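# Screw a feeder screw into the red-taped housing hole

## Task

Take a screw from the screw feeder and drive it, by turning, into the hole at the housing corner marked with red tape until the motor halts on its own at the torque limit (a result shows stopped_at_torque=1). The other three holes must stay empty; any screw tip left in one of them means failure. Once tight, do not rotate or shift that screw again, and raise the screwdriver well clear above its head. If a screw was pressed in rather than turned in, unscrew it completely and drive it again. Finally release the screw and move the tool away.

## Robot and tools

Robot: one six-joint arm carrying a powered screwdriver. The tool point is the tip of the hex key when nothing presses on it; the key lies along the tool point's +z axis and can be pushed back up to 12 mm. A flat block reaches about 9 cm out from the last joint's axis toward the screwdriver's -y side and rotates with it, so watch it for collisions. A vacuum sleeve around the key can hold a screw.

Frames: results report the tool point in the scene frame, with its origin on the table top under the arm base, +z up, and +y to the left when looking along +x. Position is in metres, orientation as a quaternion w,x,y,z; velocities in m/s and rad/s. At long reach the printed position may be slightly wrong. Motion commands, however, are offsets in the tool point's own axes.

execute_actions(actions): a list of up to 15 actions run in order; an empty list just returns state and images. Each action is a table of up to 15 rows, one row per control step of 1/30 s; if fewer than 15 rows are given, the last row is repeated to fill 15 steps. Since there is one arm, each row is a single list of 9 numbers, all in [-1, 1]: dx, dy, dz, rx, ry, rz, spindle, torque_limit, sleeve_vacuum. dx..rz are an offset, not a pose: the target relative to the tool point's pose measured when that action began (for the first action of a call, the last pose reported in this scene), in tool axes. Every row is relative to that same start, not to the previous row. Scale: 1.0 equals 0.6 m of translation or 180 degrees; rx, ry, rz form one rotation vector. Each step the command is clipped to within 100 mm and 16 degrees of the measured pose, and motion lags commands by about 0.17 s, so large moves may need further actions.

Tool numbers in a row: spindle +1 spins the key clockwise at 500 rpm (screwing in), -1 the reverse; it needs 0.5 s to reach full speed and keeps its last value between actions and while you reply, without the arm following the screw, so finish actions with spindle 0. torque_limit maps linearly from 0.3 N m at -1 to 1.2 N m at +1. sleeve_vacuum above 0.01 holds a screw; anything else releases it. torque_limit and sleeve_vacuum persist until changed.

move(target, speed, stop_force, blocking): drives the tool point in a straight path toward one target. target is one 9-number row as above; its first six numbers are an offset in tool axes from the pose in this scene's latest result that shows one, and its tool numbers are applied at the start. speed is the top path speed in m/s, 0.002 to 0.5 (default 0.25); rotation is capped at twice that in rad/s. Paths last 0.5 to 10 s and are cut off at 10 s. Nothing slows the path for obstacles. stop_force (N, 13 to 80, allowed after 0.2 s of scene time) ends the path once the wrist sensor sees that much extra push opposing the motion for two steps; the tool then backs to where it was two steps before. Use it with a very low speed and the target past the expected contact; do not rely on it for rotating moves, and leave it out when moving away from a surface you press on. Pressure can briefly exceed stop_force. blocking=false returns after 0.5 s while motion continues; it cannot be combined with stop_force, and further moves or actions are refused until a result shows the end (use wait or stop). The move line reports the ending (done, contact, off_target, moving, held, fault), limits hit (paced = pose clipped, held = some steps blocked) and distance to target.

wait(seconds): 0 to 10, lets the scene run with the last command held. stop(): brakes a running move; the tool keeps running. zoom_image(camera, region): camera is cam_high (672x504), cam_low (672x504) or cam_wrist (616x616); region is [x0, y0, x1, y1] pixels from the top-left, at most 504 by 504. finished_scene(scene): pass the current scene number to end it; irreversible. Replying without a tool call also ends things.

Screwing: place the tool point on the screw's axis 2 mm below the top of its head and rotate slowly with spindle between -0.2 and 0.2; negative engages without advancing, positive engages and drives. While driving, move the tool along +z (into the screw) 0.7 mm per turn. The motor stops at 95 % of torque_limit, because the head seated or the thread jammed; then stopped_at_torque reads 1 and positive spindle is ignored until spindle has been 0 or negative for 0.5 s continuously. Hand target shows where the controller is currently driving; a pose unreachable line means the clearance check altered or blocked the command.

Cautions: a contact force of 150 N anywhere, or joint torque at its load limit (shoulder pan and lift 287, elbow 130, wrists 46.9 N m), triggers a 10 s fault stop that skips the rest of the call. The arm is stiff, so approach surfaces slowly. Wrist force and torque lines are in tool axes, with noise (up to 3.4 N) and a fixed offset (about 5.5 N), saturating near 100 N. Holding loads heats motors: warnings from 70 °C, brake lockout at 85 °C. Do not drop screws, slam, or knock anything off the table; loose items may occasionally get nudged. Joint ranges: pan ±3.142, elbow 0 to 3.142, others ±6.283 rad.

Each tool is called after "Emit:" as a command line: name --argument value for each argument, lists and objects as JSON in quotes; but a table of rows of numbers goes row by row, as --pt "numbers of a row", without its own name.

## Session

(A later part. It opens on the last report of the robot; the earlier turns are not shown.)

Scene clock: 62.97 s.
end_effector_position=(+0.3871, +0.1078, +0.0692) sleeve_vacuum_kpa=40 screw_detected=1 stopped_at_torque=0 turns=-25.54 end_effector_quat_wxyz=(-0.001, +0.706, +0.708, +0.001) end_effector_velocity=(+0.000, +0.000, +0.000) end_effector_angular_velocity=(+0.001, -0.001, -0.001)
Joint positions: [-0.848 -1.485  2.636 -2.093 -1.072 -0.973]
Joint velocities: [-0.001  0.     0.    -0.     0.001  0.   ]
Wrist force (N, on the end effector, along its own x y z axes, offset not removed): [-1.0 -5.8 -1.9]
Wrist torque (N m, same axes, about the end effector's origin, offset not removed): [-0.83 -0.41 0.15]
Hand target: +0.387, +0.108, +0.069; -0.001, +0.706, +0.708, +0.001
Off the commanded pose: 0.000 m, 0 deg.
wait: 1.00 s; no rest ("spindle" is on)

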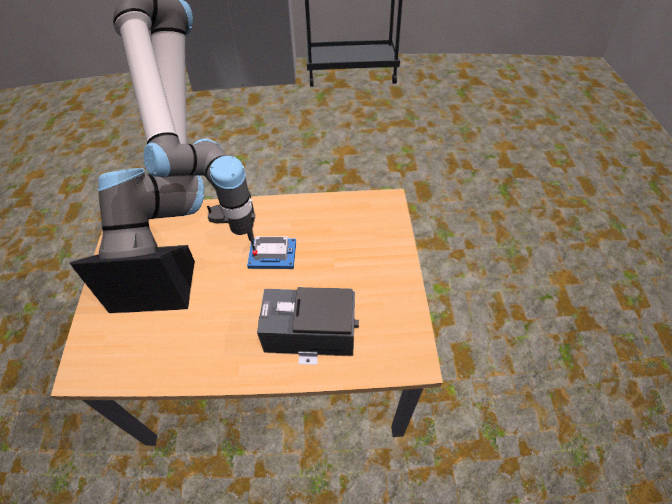

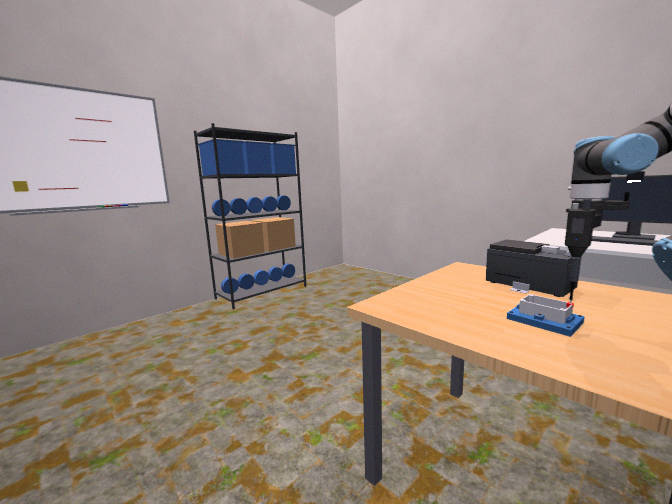

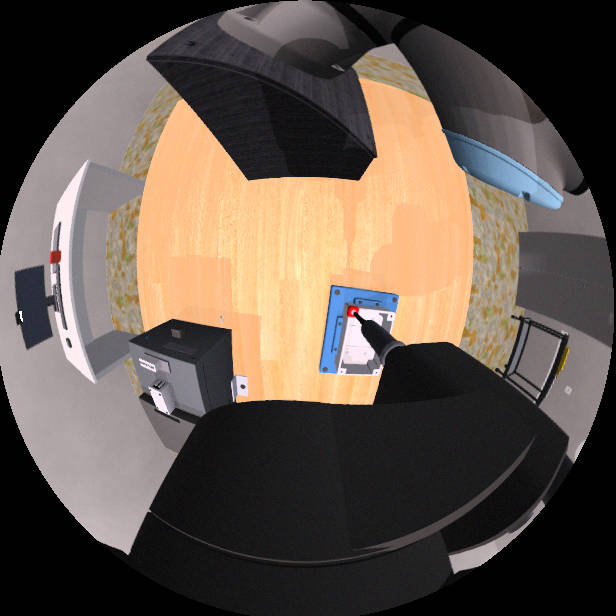

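Emit:
move --target '[0,-0.0007,0.008,0,0,0,0.33,-1,1]' --speed 0.002

Emit:
move --target '[0,0,0.006,0,0,0,0.33,-1,1]' --speed 0.002

Scene clock: 66.37 s.
end_effector_position=(+0.3867, +0.1078, +0.0645) sleeve_vacuum_kpa=39 screw_detected=1 stopped_at_torque=0 turns=-17.04 end_effector_quat_wxyz=(-0.001, +0.706, +0.708, +0.001) end_effector_velocity=(-0.002, +0.001, -0.002) end_effector_angular_velocity=(+0.003, +0.003, -0.002)
Joint positions: [-0.843 -1.476  2.641 -2.109 -1.069 -0.968]
Joint velocities: [ 0.001  0.001  0.003 -0.    -0.     0.   ]
Wrist force (N, on the end effector, along its own x y z axes, offset not removed): [-1.1 -2.0 -0.2]
Wrist torque (N m, same axes, about the end effector's origin, offset not removed): [-0.51 -0.40 0.12]
Hand target: +0.387, +0.108, +0.064; -0.001, +0.706, +0.708, +0.001
Off the commanded pose: 0.000 m, 0 deg.
move: done

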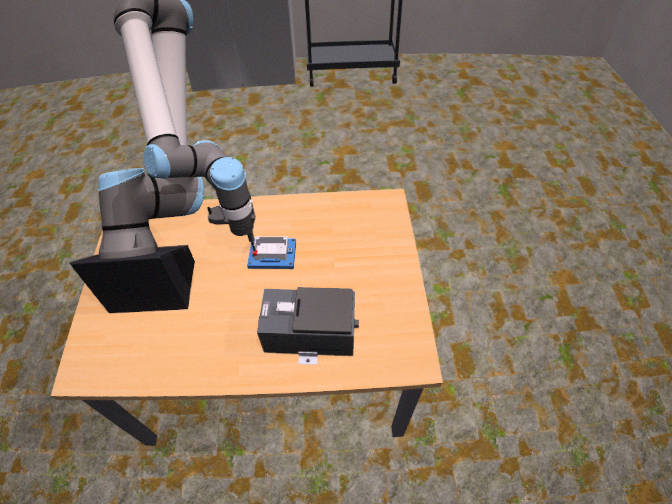

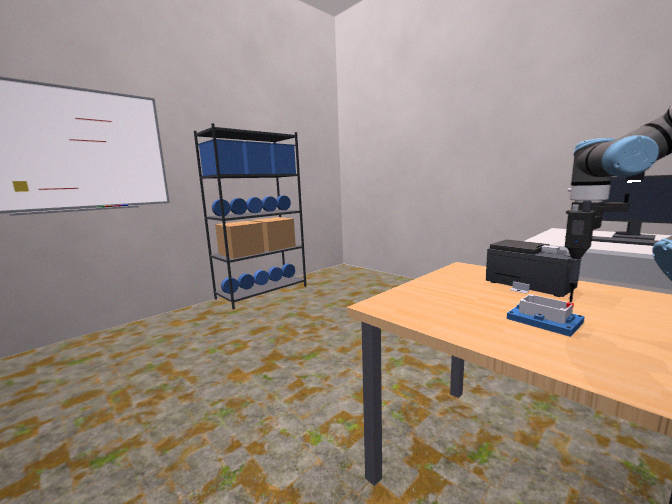

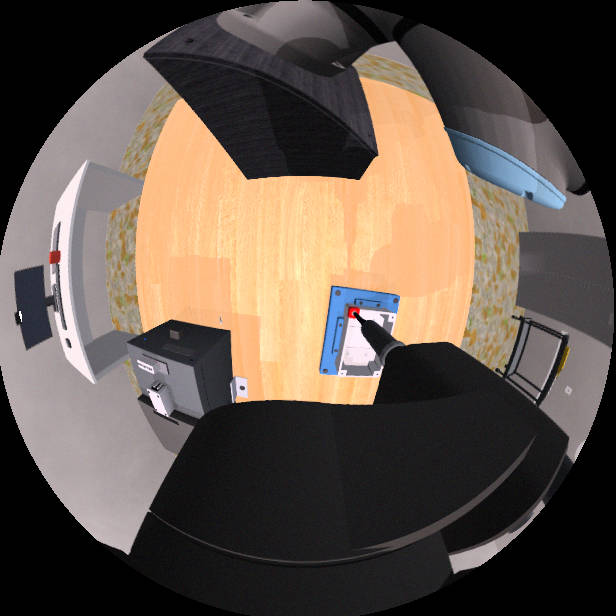

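Scene clock: 68.40 s.
end_effector_position=(+0.3867, +0.1078, +0.0609) sleeve_vacuum_kpa=40 screw_detected=1 stopped_at_torque=1 turns=-16.25 end_effector_quat_wxyz=(-0.001, +0.706, +0.708, +0.001) end_effector_velocity=(+0.000, +0.000, -0.000) end_effector_angular_velocity=(+0.001, +0.000, +0.000)
Joint positions: [-0.838 -1.469  2.644 -2.122 -1.066 -0.964]
Joint velocities: [ 0.001  0.001 -0.    -0.001  0.001  0.   ]
Wrist force (N, on the end effector, along its own x y z axes, offset not removed): [-2.2 -3.8 -2.6]
Wrist torque (N m, same axes, about the end effector's origin, offset not removed): [-1.05 -0.30 0.18]
Hand target: +0.387, +0.108, +0.061; -0.001, +0.706, +0.708, +0.001
Off the commanded pose: 0.000 m, 0 deg.
move: done

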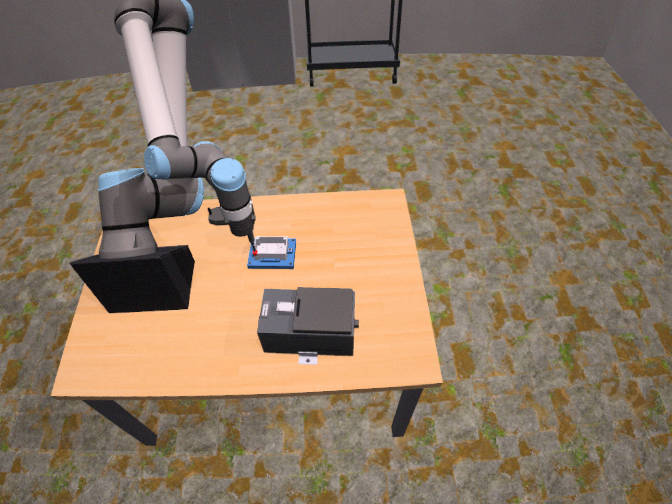

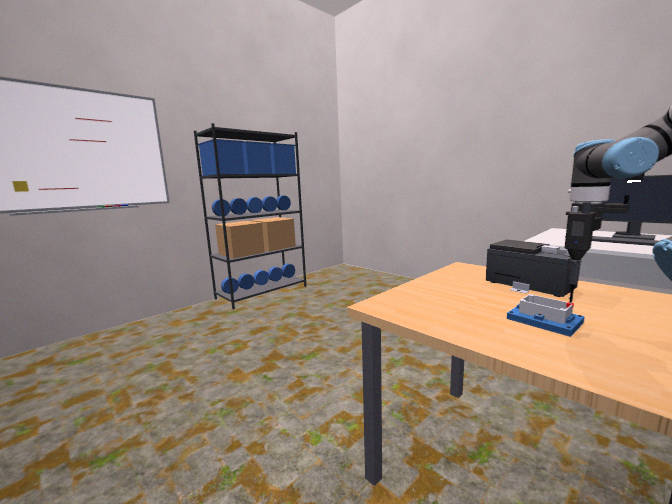

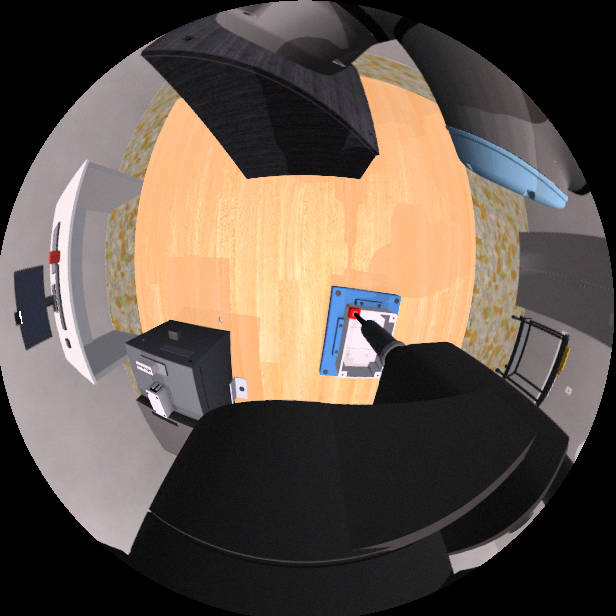

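Emit:
move --target '[0,0,-0.02,0,0,0,0,-1,0]' --speed 0.02

Emit:
move --target '[0,0,-0.17,0,0,0,0,-1,0]' --speed 0.15

Emit:
zoom_image --camera "cam_high" --region '[235,225,285,270]'

Scene clock: 70.07 s.
end_effector_position=(+0.3867, +0.1078, +0.0728) sleeve_vacuum_kpa=0 screw_detected=0 stopped_at_torque=1 turns=-16.25 end_effector_quat_wxyz=(-0.001, +0.706, +0.708, +0.001) end_effector_velocity=(-0.000, -0.000, +0.001) end_effector_angular_velocity=(+0.001, -0.000, -0.002)
Joint positions: [-0.853 -1.492  2.633 -2.081 -1.075 -0.978]
Joint velocities: [-0.004 -0.003 -0.     0.005 -0.001 -0.002]
Wrist force (N, on the end effector, along its own x y z axes, offset not removed): [1.4 -0.8 1.0]
Wrist torque (N m, same axes, about the end effector's origin, offset not removed): [-0.22 -0.20 0.06]
Hand target: +0.387, +0.108, +0.073; -0.001, +0.706, +0.708, +0.001
Off the commanded pose: 0.000 m, 0 deg.
move: done

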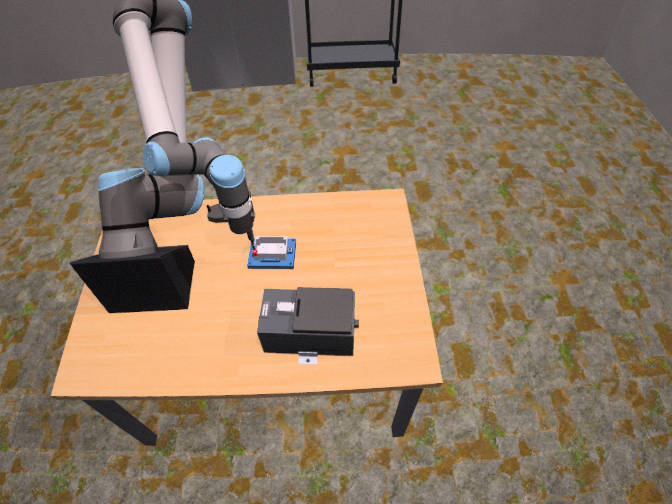

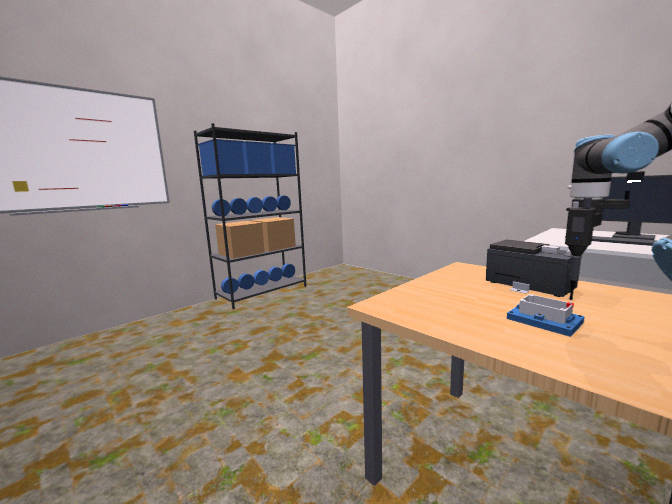

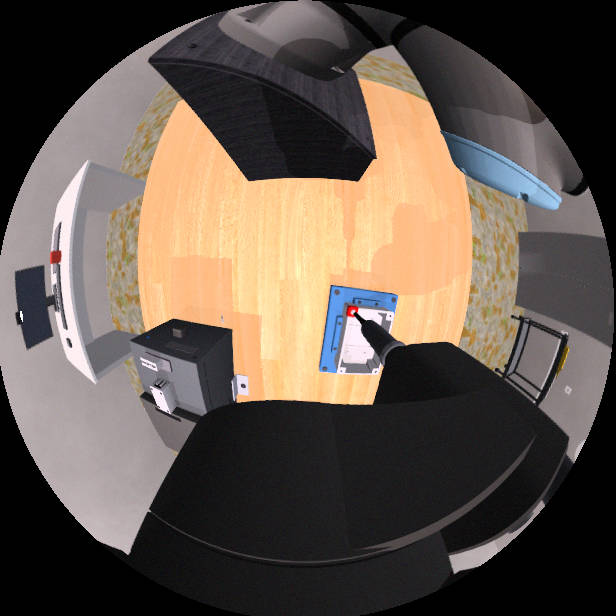

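Scene clock: 71.23 s.
end_effector_position=(+0.3866, +0.1076, +0.1747) sleeve_vacuum_kpa=0 screw_detected=0 stopped_at_torque=1 turns=-16.25 end_effector_quat_wxyz=(-0.001, +0.706, +0.708, +0.001) end_effector_velocity=(-0.000, -0.000, +0.001) end_effector_angular_velocity=(+0.001, -0.000, -0.001)
Joint positions: [-0.967 -1.627  2.517 -1.784 -1.144 -1.079]
Joint velocities: [-0.002 -0.    -0.002  0.003 -0.001 -0.002]
Wrist force (N, on the end effector, along its own x y z axes, offset not removed): [1.5 -3.0 3.0]
Wrist torque (N m, same axes, about the end effector's origin, offset not removed): [-0.86 -0.12 0.17]
Hand target: +0.387, +0.108, +0.175; -0.001, +0.706, +0.708, +0.001
Off the commanded pose: 0.000 m, 0 deg.
move: done

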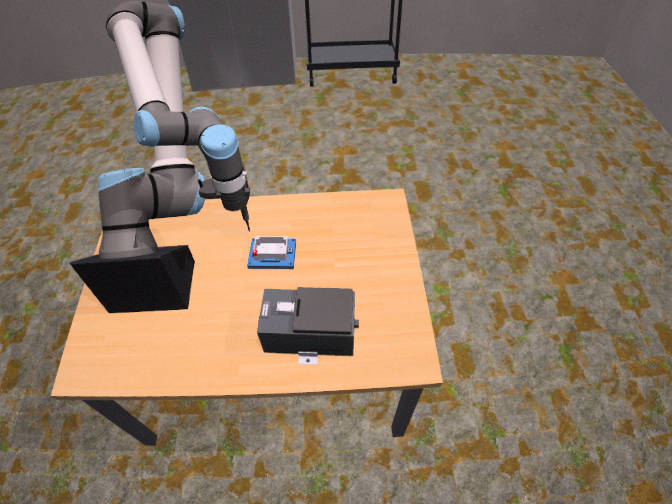

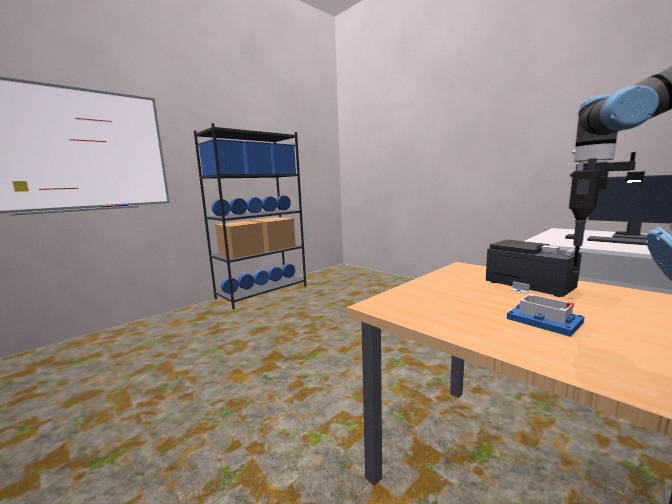

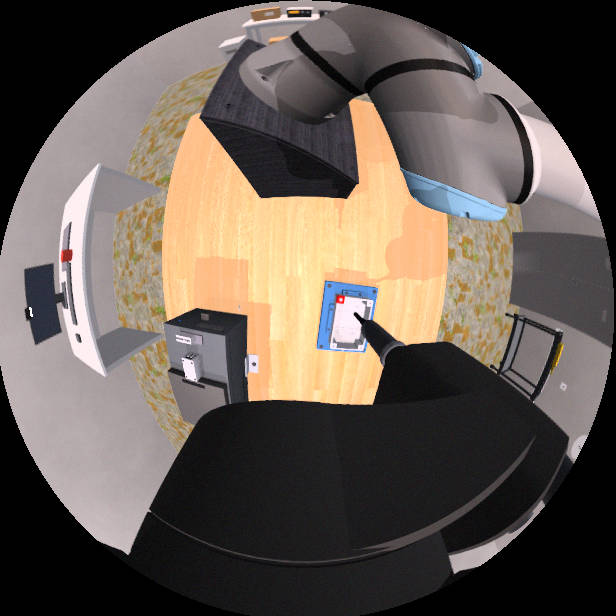

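Region (235, 225, 285, 270) of cam_high's 672x504 image, scaled by 10.080, with more detail than that image has; it fills the top 454 rows of this view, and the rest is white.

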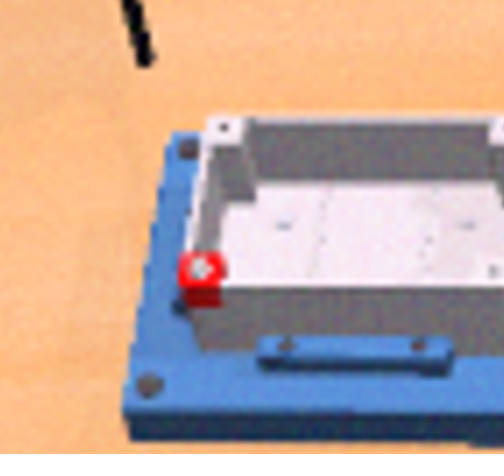

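Seated.

Emit:
finished_scene --scene 2

The scene is finished: the task was done.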